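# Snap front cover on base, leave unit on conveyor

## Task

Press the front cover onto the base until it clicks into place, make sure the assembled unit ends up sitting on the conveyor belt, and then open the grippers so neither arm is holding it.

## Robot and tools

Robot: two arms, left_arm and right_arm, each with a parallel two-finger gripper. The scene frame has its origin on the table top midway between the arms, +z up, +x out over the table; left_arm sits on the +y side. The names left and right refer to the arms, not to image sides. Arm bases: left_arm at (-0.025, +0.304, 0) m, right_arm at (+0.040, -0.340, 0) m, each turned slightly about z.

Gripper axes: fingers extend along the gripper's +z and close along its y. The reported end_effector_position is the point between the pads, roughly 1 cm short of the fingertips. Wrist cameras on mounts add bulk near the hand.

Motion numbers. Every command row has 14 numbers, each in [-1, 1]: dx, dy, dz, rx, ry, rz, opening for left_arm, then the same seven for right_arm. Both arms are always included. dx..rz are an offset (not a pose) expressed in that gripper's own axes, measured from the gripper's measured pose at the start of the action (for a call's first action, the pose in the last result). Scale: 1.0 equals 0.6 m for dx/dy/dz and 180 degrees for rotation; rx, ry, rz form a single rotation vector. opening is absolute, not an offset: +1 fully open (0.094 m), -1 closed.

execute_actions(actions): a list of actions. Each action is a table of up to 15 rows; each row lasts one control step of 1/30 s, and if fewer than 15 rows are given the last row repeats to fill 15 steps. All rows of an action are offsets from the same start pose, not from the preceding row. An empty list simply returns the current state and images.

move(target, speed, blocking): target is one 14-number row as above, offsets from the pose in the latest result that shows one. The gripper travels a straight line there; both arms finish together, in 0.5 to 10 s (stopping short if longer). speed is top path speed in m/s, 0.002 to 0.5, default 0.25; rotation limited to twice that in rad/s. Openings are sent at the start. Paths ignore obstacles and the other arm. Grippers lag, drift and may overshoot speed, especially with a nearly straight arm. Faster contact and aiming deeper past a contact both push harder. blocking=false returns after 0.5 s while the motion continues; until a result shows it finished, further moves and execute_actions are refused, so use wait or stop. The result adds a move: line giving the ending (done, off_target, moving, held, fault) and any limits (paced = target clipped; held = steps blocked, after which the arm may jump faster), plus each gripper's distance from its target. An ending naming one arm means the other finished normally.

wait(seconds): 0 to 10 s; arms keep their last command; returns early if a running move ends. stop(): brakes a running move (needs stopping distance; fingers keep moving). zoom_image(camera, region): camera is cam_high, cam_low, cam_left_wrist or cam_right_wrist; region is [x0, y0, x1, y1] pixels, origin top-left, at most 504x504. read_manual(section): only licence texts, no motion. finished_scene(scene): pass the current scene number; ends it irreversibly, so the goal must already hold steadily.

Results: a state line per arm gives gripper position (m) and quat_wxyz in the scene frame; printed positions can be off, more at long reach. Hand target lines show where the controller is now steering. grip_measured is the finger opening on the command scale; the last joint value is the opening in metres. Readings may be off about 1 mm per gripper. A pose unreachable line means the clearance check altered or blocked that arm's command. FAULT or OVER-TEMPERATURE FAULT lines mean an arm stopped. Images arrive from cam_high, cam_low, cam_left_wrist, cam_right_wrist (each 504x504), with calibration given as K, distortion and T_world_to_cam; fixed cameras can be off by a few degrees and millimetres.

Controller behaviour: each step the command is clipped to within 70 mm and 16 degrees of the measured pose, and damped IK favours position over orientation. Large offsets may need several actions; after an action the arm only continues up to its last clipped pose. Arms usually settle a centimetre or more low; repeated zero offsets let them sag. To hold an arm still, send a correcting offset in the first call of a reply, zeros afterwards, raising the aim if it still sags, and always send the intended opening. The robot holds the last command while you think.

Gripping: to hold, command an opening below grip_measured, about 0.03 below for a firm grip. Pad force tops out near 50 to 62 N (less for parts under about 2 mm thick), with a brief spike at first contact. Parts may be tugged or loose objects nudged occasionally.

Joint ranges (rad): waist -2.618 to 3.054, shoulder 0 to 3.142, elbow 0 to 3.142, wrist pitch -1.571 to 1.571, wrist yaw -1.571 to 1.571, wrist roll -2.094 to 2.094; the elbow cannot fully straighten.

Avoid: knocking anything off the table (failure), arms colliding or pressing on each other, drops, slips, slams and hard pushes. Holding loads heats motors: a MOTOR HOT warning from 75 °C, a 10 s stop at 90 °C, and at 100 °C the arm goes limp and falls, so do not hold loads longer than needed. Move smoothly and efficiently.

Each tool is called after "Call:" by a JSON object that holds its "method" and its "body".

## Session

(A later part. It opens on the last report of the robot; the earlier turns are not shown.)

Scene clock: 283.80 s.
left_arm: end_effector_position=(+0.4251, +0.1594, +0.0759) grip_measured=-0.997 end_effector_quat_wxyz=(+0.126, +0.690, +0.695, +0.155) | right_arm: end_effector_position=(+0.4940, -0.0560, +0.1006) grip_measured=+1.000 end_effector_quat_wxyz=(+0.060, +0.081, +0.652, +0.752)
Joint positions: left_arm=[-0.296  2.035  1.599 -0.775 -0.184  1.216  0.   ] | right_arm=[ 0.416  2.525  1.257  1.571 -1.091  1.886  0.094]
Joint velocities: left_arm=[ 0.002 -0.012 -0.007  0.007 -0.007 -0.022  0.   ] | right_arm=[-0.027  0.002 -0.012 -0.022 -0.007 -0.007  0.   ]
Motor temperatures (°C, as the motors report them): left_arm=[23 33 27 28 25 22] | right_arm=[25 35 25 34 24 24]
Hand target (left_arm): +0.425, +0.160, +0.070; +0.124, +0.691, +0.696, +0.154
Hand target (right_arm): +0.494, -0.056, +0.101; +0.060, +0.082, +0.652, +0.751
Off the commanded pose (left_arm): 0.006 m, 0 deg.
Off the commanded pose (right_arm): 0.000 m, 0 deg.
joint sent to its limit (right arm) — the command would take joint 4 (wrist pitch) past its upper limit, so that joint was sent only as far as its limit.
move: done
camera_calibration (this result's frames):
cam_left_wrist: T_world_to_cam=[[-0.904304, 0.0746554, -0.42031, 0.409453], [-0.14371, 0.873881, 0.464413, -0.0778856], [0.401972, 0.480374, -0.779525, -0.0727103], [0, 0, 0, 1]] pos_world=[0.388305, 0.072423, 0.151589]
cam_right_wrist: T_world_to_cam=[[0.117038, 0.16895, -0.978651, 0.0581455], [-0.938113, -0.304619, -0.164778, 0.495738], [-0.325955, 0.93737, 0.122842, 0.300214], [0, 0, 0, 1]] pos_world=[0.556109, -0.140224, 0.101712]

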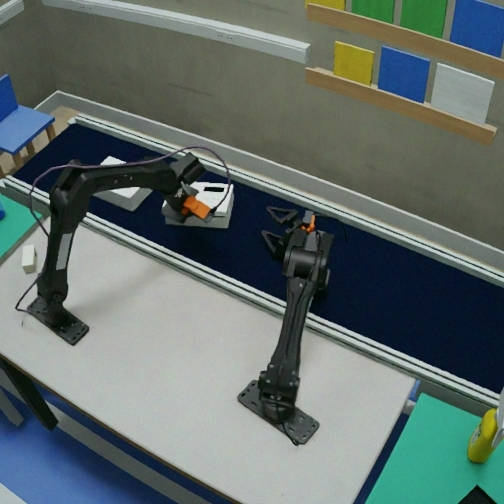

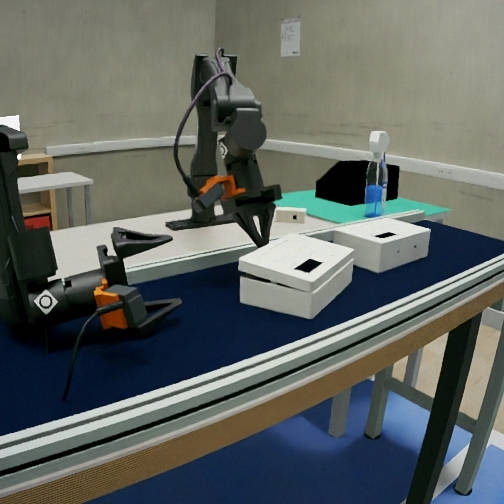

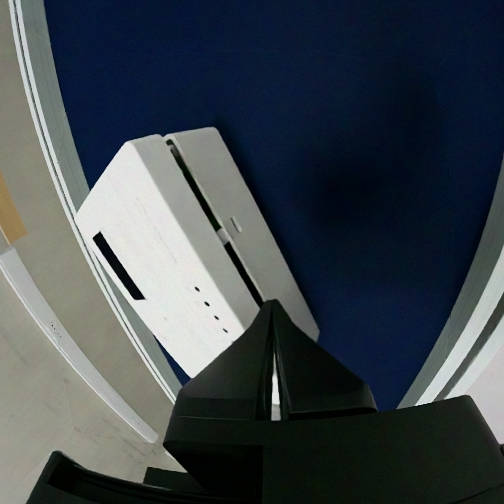

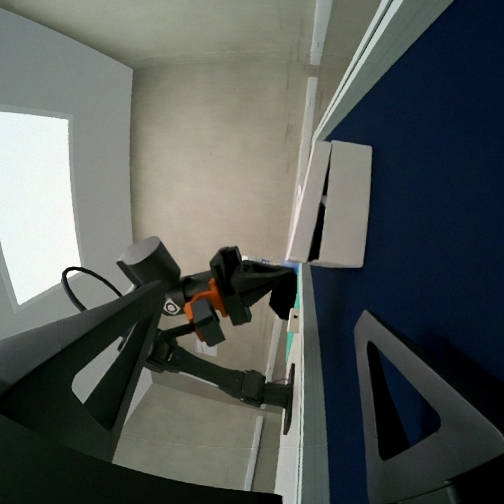

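Call:
{"method": "move", "body": {"target": [0,0.04,0.018,0,0,0,-1, 0,0,0,0,0,0,1], "speed": 0.015}}

Call:
{"method": "zoom_image", "body": {"camera": "cam_right_wrist", "region": [200,100,400,300]}}

Scene clock: 286.03 s.
left_arm: end_effector_position=(+0.4454, +0.1564, +0.0729) grip_measured=-0.997 end_effector_quat_wxyz=(+0.124, +0.693, +0.693, +0.156) | right_arm: end_effector_position=(+0.4940, -0.0560, +0.1006) grip_measured=+1.000 end_effector_quat_wxyz=(+0.060, +0.081, +0.652, +0.752)
Joint positions: left_arm=[-0.286  2.118  1.714 -0.808 -0.183  1.233  0.   ] | right_arm=[ 0.416  2.525  1.257  1.571 -1.091  1.886  0.094]
Joint velocities: left_arm=[ 0.007 -0.007  0.007 -0.051 -0.051  0.037 -0.001] | right_arm=[-0.002  0.002 -0.007 -0.066  0.007 -0.037  0.   ]
Motor temperatures (°C, as the motors report them): left_arm=[23 33 27 28 25 22] | right_arm=[25 35 25 34 24 24]
Hand target (left_arm): +0.451, +0.160, +0.075; +0.126, +0.690, +0.695, +0.155
Hand target (right_arm): +0.494, -0.056, +0.101; +0.060, +0.082, +0.652, +0.751
Off the commanded pose (left_arm): 0.007 m, 1 deg.
Off the commanded pose (right_arm): 0.000 m, 0 deg.
joint sent to its limit (right arm) — the command would take joint 4 (wrist pitch) past its upper limit, so that joint was sent only as far as its limit.
move: done
camera_calibration (this result's frames):
cam_left_wrist: T_world_to_cam=[[-0.90464, 0.0829296, -0.41803, 0.425517], [-0.137556, 0.871569, 0.470581, -0.0738106], [0.403367, 0.483209, -0.777048, -0.0830324], [0, 0, 0, 1]] pos_world=[0.408279, 0.069165, 0.148093]
cam_right_wrist: T_world_to_cam=[[0.117038, 0.16895, -0.978651, 0.0581455], [-0.938113, -0.304619, -0.164778, 0.495738], [-0.325955, 0.93737, 0.122842, 0.300214], [0, 0, 0, 1]] pos_world=[0.556109, -0.140224, 0.101712]

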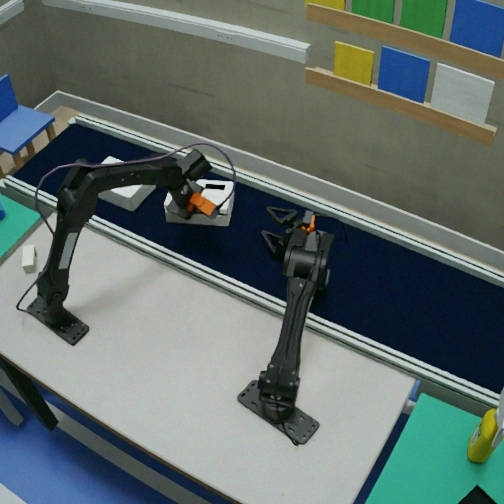

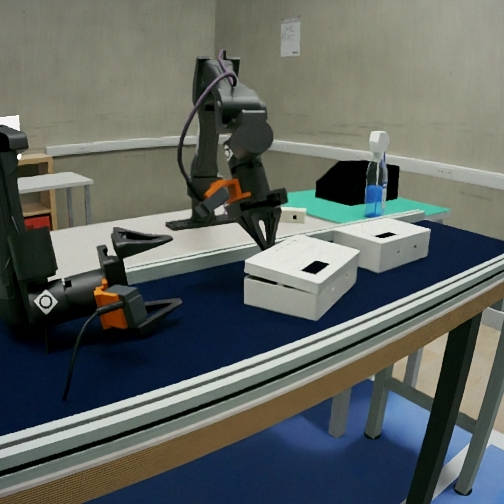

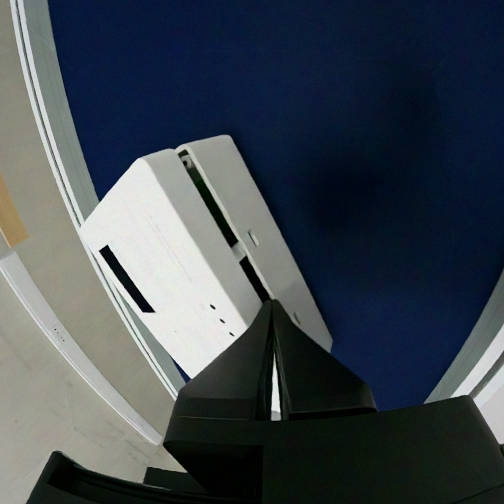

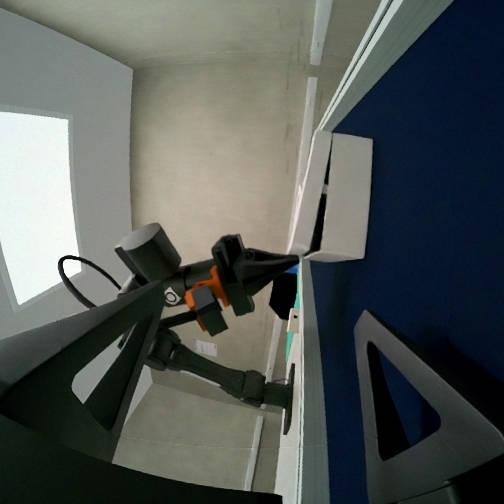

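Region (200, 100, 400, 300) of cam_right_wrist's 504x504 image, scaled by 2.520, with more detail than that image has.

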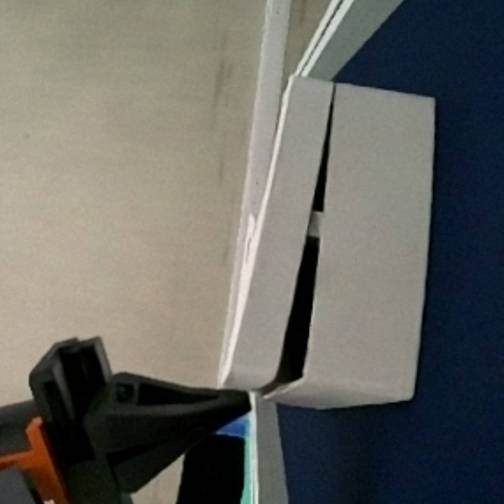

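Call:
{"method": "move", "body": {"target": [0,-0.005,-0.05,0,0,0,-1, 0,0,0,0,0,0,1], "speed": 0.05}}

Call:
{"method": "move", "body": {"target": [0,0.04,0.0,0,0,0,-1, 0,0,0,0,0,0,1], "speed": 0.05}}

Call:
{"method": "move", "body": {"target": [0,-0.02,0.07,0,0,0,-1, 0,0,0,0,0,0,1], "speed": 0.03}}

Call:
{"method": "zoom_image", "body": {"camera": "cam_right_wrist", "region": [200,100,400,300]}}

Scene clock: 287.20 s.
left_arm: end_effector_position=(+0.4347, +0.1573, +0.0915) grip_measured=-0.997 end_effector_quat_wxyz=(+0.123, +0.694, +0.692, +0.155) | right_arm: end_effector_position=(+0.4940, -0.0560, +0.1006) grip_measured=+1.000 end_effector_quat_wxyz=(+0.060, +0.081, +0.652, +0.752)
Joint positions: left_arm=[-0.293  2.068  1.714 -0.861 -0.183  1.229  0.   ] | right_arm=[ 0.416  2.525  1.257  1.571 -1.091  1.886  0.094]
Joint velocities: left_arm=[ 0.007 -0.007  0.027  0.022 -0.037  0.022 -0.001] | right_arm=[-0.002  0.002 -0.017 -0.022  0.037  0.007  0.   ]
Motor temperatures (°C, as the motors report them): left_arm=[23 33 27 28 25 22] | right_arm=[25 35 25 34 24 24]
Hand target (left_arm): +0.431, +0.155, +0.099; +0.124, +0.693, +0.693, +0.156
Hand target (right_arm): +0.494, -0.056, +0.101; +0.060, +0.082, +0.652, +0.751
Off the commanded pose (left_arm): 0.009 m, 0 deg.
Off the commanded pose (right_arm): 0.000 m, 0 deg.
joint sent to its limit (right arm) — the command would take joint 4 (wrist pitch) past its upper limit, so that joint was sent only as far as its limit.
move: done
camera_calibration (this result's frames):
cam_left_wrist: T_world_to_cam=[[-0.905775, 0.0859655, -0.414948, 0.423266], [-0.13306, 0.871985, 0.471102, -0.0868121], [0.402327, 0.481925, -0.778384, -0.0638831], [0, 0, 0, 1]] pos_world=[0.397534, 0.0700995, 0.166805]
cam_right_wrist: T_world_to_cam=[[0.117038, 0.16895, -0.978651, 0.0581455], [-0.938113, -0.304619, -0.164778, 0.495738], [-0.325955, 0.93737, 0.122842, 0.300214], [0, 0, 0, 1]] pos_world=[0.556109, -0.140224, 0.101712]

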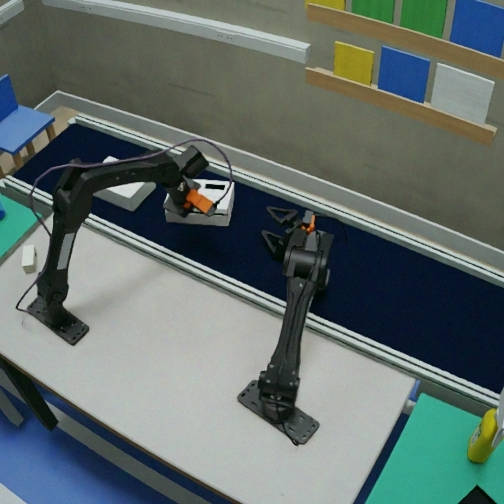

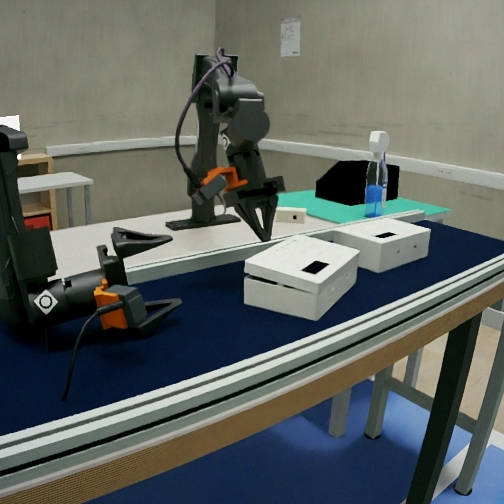

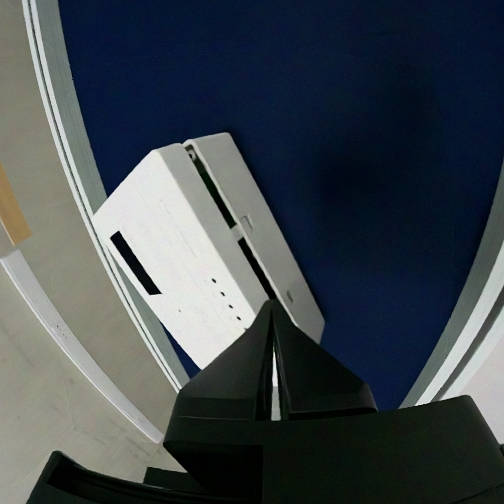

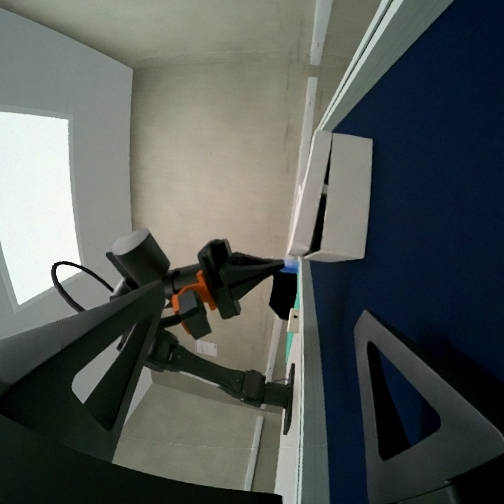

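Scene clock: 288.20 s.
left_arm: end_effector_position=(+0.4555, +0.1535, +0.0999) grip_measured=-0.997 end_effector_quat_wxyz=(+0.127, +0.694, +0.690, +0.159) | right_arm: end_effector_position=(+0.4940, -0.0560, +0.1006) grip_measured=+1.000 end_effector_quat_wxyz=(+0.060, +0.081, +0.652, +0.752)
Joint positions: left_arm=[-0.284  2.141  1.854 -0.915 -0.183  1.242  0.   ] | right_arm=[ 0.416  2.525  1.257  1.571 -1.091  1.886  0.094]
Joint velocities: left_arm=[-0.007 -0.002 -0.017 -0.022 -0.022  0.022 -0.001] | right_arm=[ 0.002 -0.012 -0.007  0.081 -0.037  0.007  0.   ]
Motor temperatures (°C, as the motors report them): left_arm=[23 33 28 28 25 22] | right_arm=[25 35 25 34 24 24]
Hand target (left_arm): +0.457, +0.157, +0.101; +0.123, +0.694, +0.692, +0.155
Hand target (right_arm): +0.494, -0.056, +0.101; +0.060, +0.082, +0.652, +0.751
Off the commanded pose (left_arm): 0.004 m, 1 deg.
Off the commanded pose (right_arm): 0.000 m, 0 deg.
joint sent to its limit (right arm) — the command would take joint 4 (wrist pitch) past its upper limit, so that joint was sent only as far as its limit.
move: done
camera_calibration (this result's frames):
cam_left_wrist: T_world_to_cam=[[-0.900372, 0.0884217, -0.426043, 0.444191], [-0.136353, 0.872482, 0.469236, -0.0831665], [0.413206, 0.480579, -0.773502, -0.0691371], [0, 0, 0, 1]] pos_world=[0.417165, 0.0665111, 0.174791]
cam_right_wrist: T_world_to_cam=[[0.117038, 0.16895, -0.978651, 0.0581455], [-0.938113, -0.304619, -0.164778, 0.495738], [-0.325955, 0.93737, 0.122842, 0.300214], [0, 0, 0, 1]] pos_world=[0.556109, -0.140224, 0.101712]

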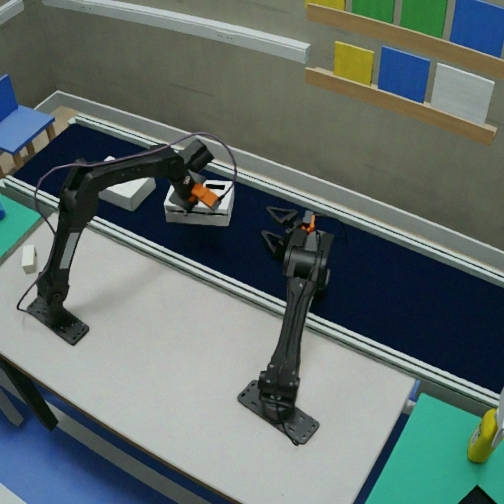

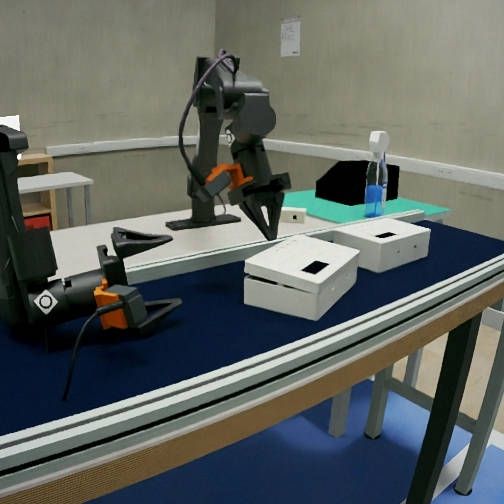

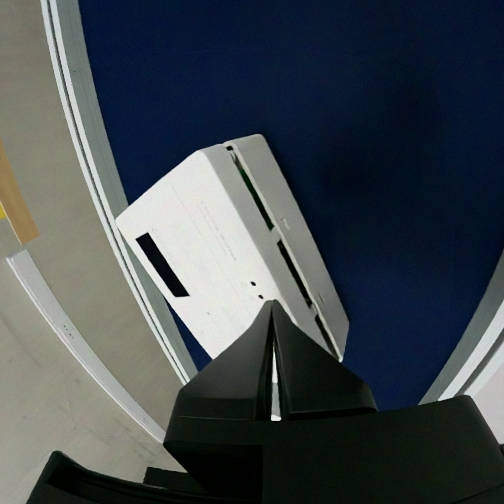

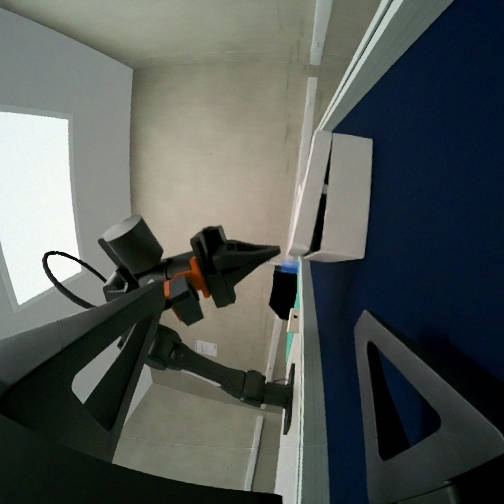

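Scene clock: 289.93 s.
left_arm: end_effector_position=(+0.4718, +0.1483, +0.0875) grip_measured=-0.997 end_effector_quat_wxyz=(+0.163, +0.686, +0.686, +0.178) | right_arm: end_effector_position=(+0.4940, -0.0560, +0.1006) grip_measured=+1.000 end_effector_quat_wxyz=(+0.060, +0.081, +0.652, +0.752)
Joint positions: left_arm=[-0.284  2.141  1.77  -0.748 -0.189  1.246  0.   ] | right_arm=[ 0.416  2.525  1.257  1.571 -1.091  1.886  0.094]
Joint velocities: left_arm=[ 0.002 -0.002 -0.007  0.066 -0.007 -0.007 -0.   ] | right_arm=[-0.007  0.007 -0.007  0.022  0.007 -0.037  0.   ]
Motor temperatures (°C, as the motors report them): left_arm=[23 33 27 28 25 22] | right_arm=[25 35 25 34 24 24]
Hand target (left_arm): +0.460, +0.156, +0.058; +0.127, +0.694, +0.690, +0.158
Hand target (right_arm): +0.494, -0.056, +0.101; +0.060, +0.082, +0.652, +0.751
Off the commanded pose (left_arm): 0.033 m, 5 deg.
Off the commanded pose (right_arm): 0.000 m, 0 deg.
joint sent to its limit (right arm) — the command would take joint 4 (wrist pitch) past its upper limit, so that joint was sent only as far as its limit.
move: off_target (left_arm)
camera_calibration (this result's frames):
cam_left_wrist: T_world_to_cam=[[-0.863096, 0.0787494, -0.498863, 0.444181], [-0.171242, 0.883625, 0.435756, -0.05275], [0.475124, 0.461526, -0.749167, -0.111477], [0, 0, 0, 1]] pos_world=[0.427303, 0.0630819, 0.161057]
cam_right_wrist: T_world_to_cam=[[0.117038, 0.16895, -0.978651, 0.0581455], [-0.938113, -0.304619, -0.164778, 0.495738], [-0.325955, 0.93737, 0.122842, 0.300214], [0, 0, 0, 1]] pos_world=[0.556109, -0.140224, 0.101712]

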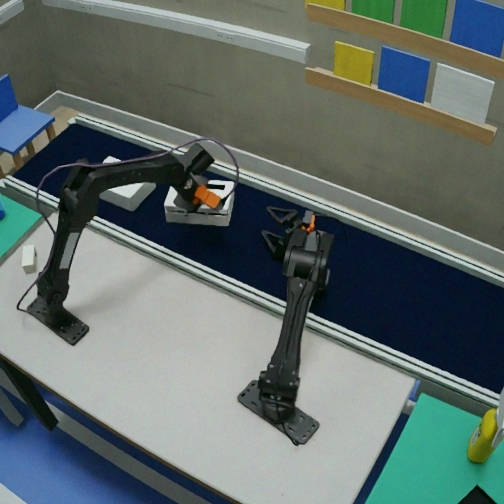

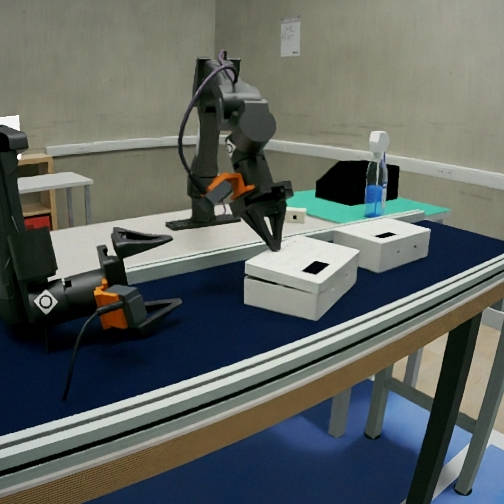

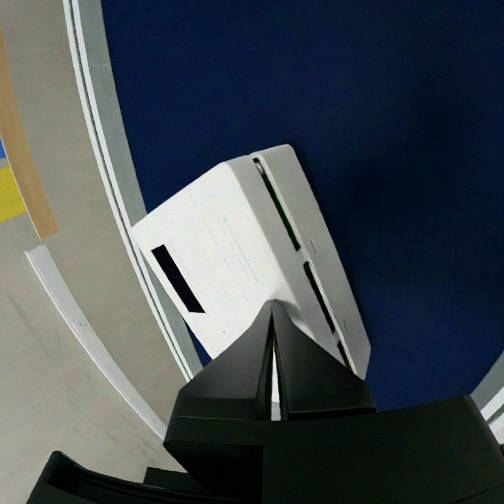

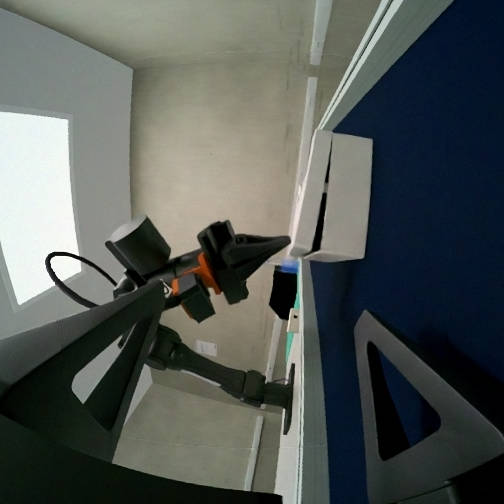

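Region (200, 100, 400, 300) of cam_right_wrist's 504x504 image, scaled by 2.520, with more detail than that image has.

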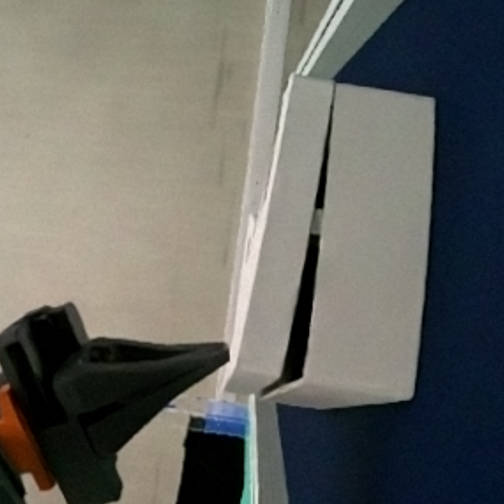

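Call:
{"method": "move", "body": {"target": [0,0,-0.03,0.15,0,0,-1, 0,0,0,0,0,0,1], "speed": 0.08}}

Scene clock: 293.30 s.
left_arm: end_effector_position=(+0.4652, +0.1458, +0.0986) grip_measured=-0.997 end_effector_quat_wxyz=(+0.051, +0.706, +0.705, +0.054) | right_arm: end_effector_position=(+0.4940, -0.0560, +0.1006) grip_measured=+1.000 end_effector_quat_wxyz=(+0.060, +0.081, +0.652, +0.752)
Joint positions: left_arm=[-0.246  2.582  2.688 -1.537 -0.051  1.245  0.   ] | right_arm=[ 0.416  2.525  1.257  1.571 -1.091  1.886  0.094]
Joint velocities: left_arm=[-0.012  0.002 -0.002 -0.051  0.007 -0.022 -0.   ] | right_arm=[-0.002  0.007 -0.012  0.007  0.007 -0.022  0.   ]
Motor temperatures (°C, as the motors report them): left_arm=[23 33 28 28 25 22] | right_arm=[25 35 25 34 24 24]
Hand target (left_arm): +0.463, +0.148, +0.102; +0.054, +0.703, +0.708, +0.042
Hand target (right_arm): +0.494, -0.056, +0.101; +0.060, +0.082, +0.652, +0.751
Off the commanded pose (left_arm): 0.005 m, 8 deg.
Off the commanded pose (right_arm): 0.000 m, 0 deg.
joint sent to its limit (left arm) — the command would take joint 4 (wrist pitch) past its lower limit, so that joint was sent only as far as its limit.
joint sent to its limit (right arm) — the command would take joint 4 (wrist pitch) past its upper limit, so that joint was sent only as far as its limit.
move: off_target (left_arm)
camera_calibration (this result's frames):
cam_left_wrist: T_world_to_cam=[[-0.979973, 0.0741716, -0.184802, 0.468335], [-0.0179504, 0.89136, 0.452941, -0.13073], [0.19832, 0.447187, -0.872177, 0.0441259], [0, 0, 0, 1]] pos_world=[0.447858, 0.0620582, 0.184248]
cam_right_wrist: T_world_to_cam=[[0.117038, 0.16895, -0.978651, 0.0581455], [-0.938113, -0.304619, -0.164778, 0.495738], [-0.325955, 0.93737, 0.122842, 0.300214], [0, 0, 0, 1]] pos_world=[0.556109, -0.140224, 0.101712]

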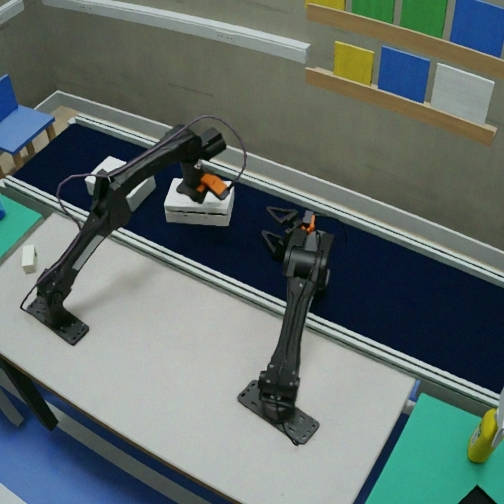

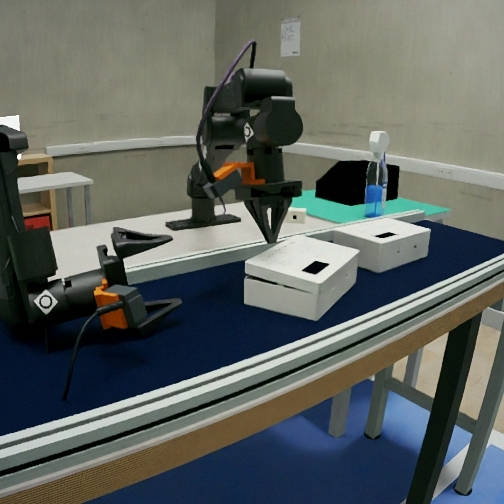

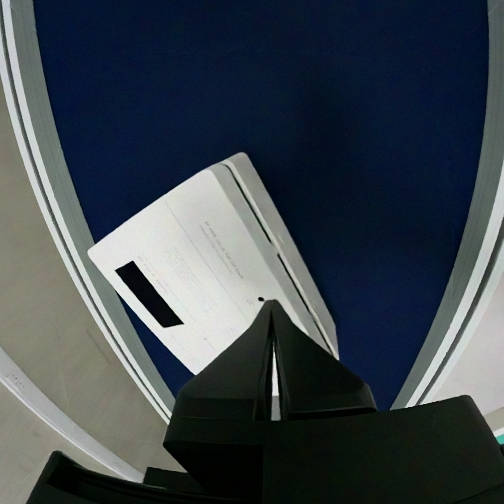

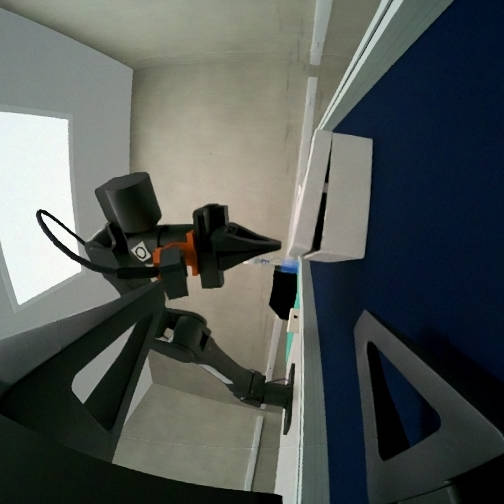

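Call:
{"method": "move", "body": {"target": [0,-0.012,0.09,0,0,0,-1, 0,0,0,0,0,0,1], "speed": 0.03}}

Call:
{"method": "zoom_image", "body": {"camera": "cam_right_wrist", "region": [200,100,400,300]}}

Scene clock: 295.63 s.
left_arm: end_effector_position=(+0.4713, +0.1439, +0.0776) grip_measured=-0.997 end_effector_quat_wxyz=(+0.080, +0.703, +0.703, +0.069) | right_arm: end_effector_position=(+0.4940, -0.0560, +0.1006) grip_measured=+1.000 end_effector_quat_wxyz=(+0.060, +0.081, +0.652, +0.752)
Joint positions: left_arm=[-0.246  2.436  2.318 -1.248 -0.053  1.245  0.   ] | right_arm=[ 0.416  2.525  1.257  1.571 -1.091  1.886  0.094]
Joint velocities: left_arm=[ 0.012 -0.007 -0.007 -0.037 -0.037  0.081 -0.   ] | right_arm=[-0.027  0.007 -0.012 -0.022 -0.066  0.007  0.   ]
Motor temperatures (°C, as the motors report them): left_arm=[23 33 27 28 25 22] | right_arm=[25 35 25 34 24 24]
Hand target (left_arm): +0.464, +0.147, +0.045; +0.051, +0.706, +0.705, +0.054
Hand target (right_arm): +0.494, -0.056, +0.101; +0.060, +0.082, +0.652, +0.751
Off the commanded pose (left_arm): 0.034 m, 4 deg.
Off the commanded pose (right_arm): 0.000 m, 0 deg.
joint sent to its limit (right arm) — the command would take joint 4 (wrist pitch) past its upper limit, so that joint was sent only as far as its limit.
move: off_target (left_arm)
camera_calibration (this result's frames):
cam_left_wrist: T_world_to_cam=[[-0.966506, 0.0696029, -0.247026, 0.46972], [-0.0457777, 0.900332, 0.432788, -0.10602], [0.252529, 0.429601, -0.86699, 0.00198466], [0, 0, 0, 1]] pos_world=[0.448632, 0.0619066, 0.163638]
cam_right_wrist: T_world_to_cam=[[0.117038, 0.16895, -0.978651, 0.0581455], [-0.938113, -0.304619, -0.164778, 0.495738], [-0.325955, 0.93737, 0.122842, 0.300214], [0, 0, 0, 1]] pos_world=[0.556109, -0.140224, 0.101712]

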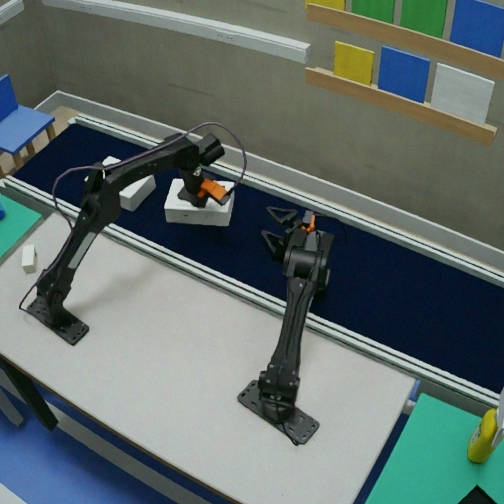

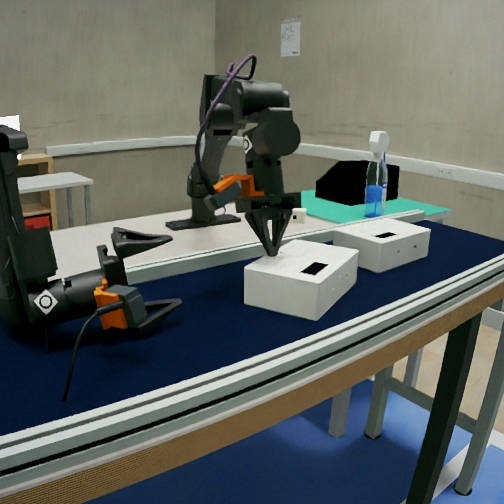

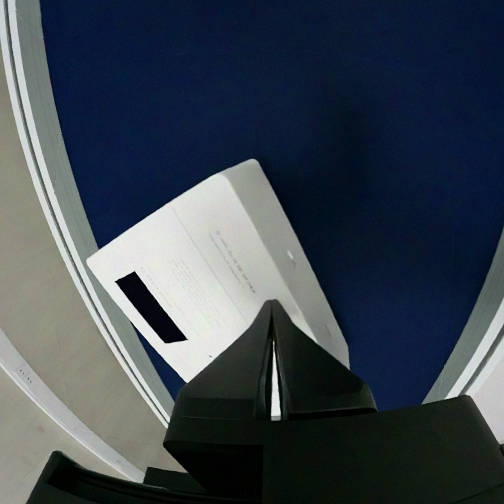

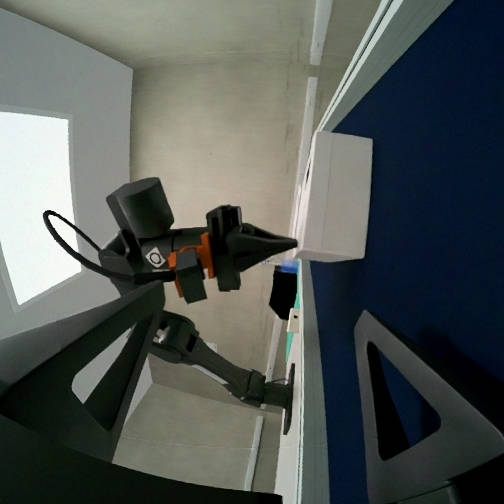

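Region (200, 100, 400, 300) of cam_right_wrist's 504x504 image, scaled by 2.520, with more detail than that image has.

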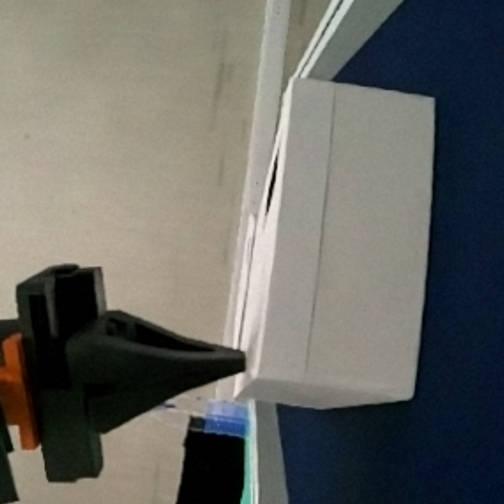

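Snapped. Retreat.

Call:
{"method": "move", "body": {"target": [0,-0.1,-0.12,0,0,0,-1, 0,0,0,0,0,0,1], "speed": 0.2}}

Call:
{"method": "zoom_image", "body": {"camera": "cam_high", "region": [130,140,290,260]}}

Scene clock: 296.83 s.
left_arm: end_effector_position=(+0.4043, +0.1427, +0.1413) grip_measured=-0.997 end_effector_quat_wxyz=(+0.093, +0.704, +0.700, +0.072) | right_arm: end_effector_position=(+0.4940, -0.0560, +0.1006) grip_measured=+1.000 end_effector_quat_wxyz=(+0.060, +0.081, +0.652, +0.752)
Joint positions: left_arm=[-0.298  2.099  2.003 -1.246 -0.058  1.199  0.   ] | right_arm=[ 0.416  2.525  1.257  1.571 -1.091  1.886  0.094]
Joint velocities: left_arm=[-0.017  0.017 -0.012  0.007 -0.037  0.051  0.001] | right_arm=[-0.012 -0.022 -0.012 -0.051  0.037 -0.007  0.   ]
Motor temperatures (°C, as the motors report them): left_arm=[23 33 27 28 25 22] | right_arm=[25 35 25 34 24 24]
Hand target (left_arm): +0.398, +0.144, +0.137; +0.080, +0.703, +0.703, +0.068
Hand target (right_arm): +0.494, -0.056, +0.101; +0.060, +0.082, +0.652, +0.751
Off the commanded pose (left_arm): 0.009 m, 2 deg.
Off the commanded pose (right_arm): 0.000 m, 0 deg.
joint sent to its limit (right arm) — the command would take joint 4 (wrist pitch) past its upper limit, so that joint was sent only as far as its limit.
move: done
camera_calibration (this result's frames):
cam_left_wrist: T_world_to_cam=[[-0.959968, 0.0727029, -0.270511, 0.421041], [-0.049645, 0.906282, 0.419749, -0.13297], [0.275676, 0.416375, -0.866392, 0.0671122], [0, 0, 0, 1]] pos_world=[0.379083, 0.0619538, 0.227856]
cam_right_wrist: T_world_to_cam=[[0.117038, 0.16895, -0.978651, 0.0581455], [-0.938113, -0.304619, -0.164778, 0.495738], [-0.325955, 0.93737, 0.122842, 0.300214], [0, 0, 0, 1]] pos_world=[0.556109, -0.140224, 0.101712]

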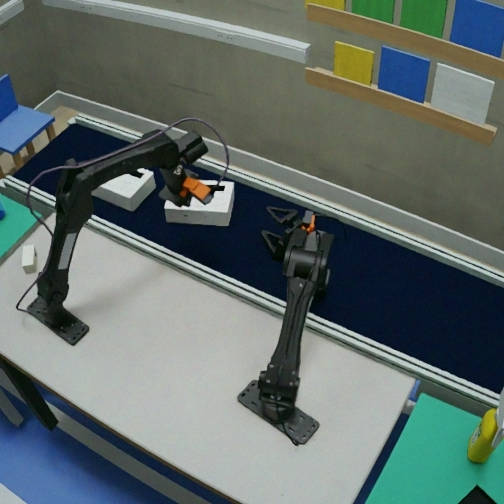

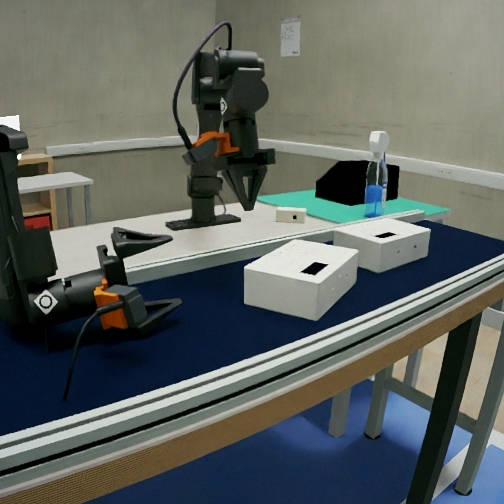

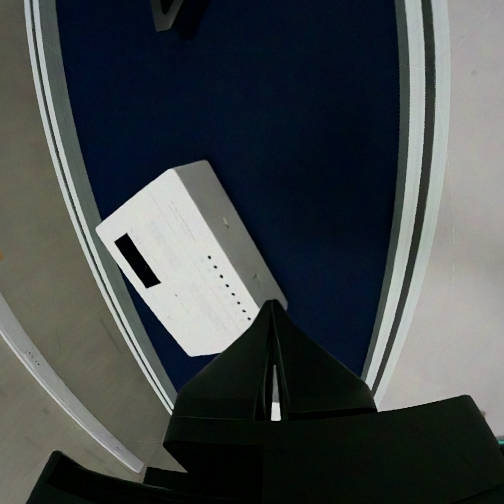

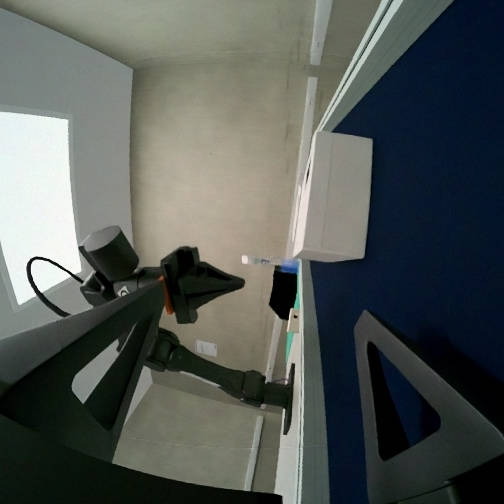

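Region (130, 140, 290, 260) of cam_high's 504x504 image, scaled by 3.150, with more detail than that image has; it fills the top 378 rows of this view, and the rest is white.

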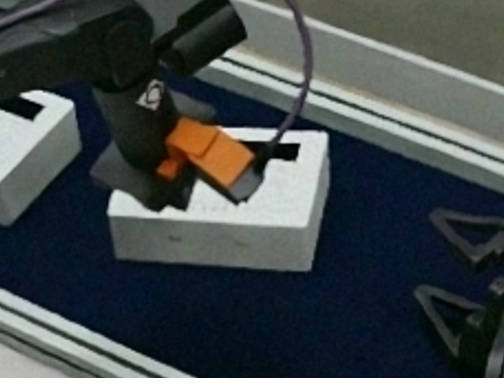

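Call:
{"method": "finished_scene", "body": {"scene": 1}}

The scene is finished: the task was done.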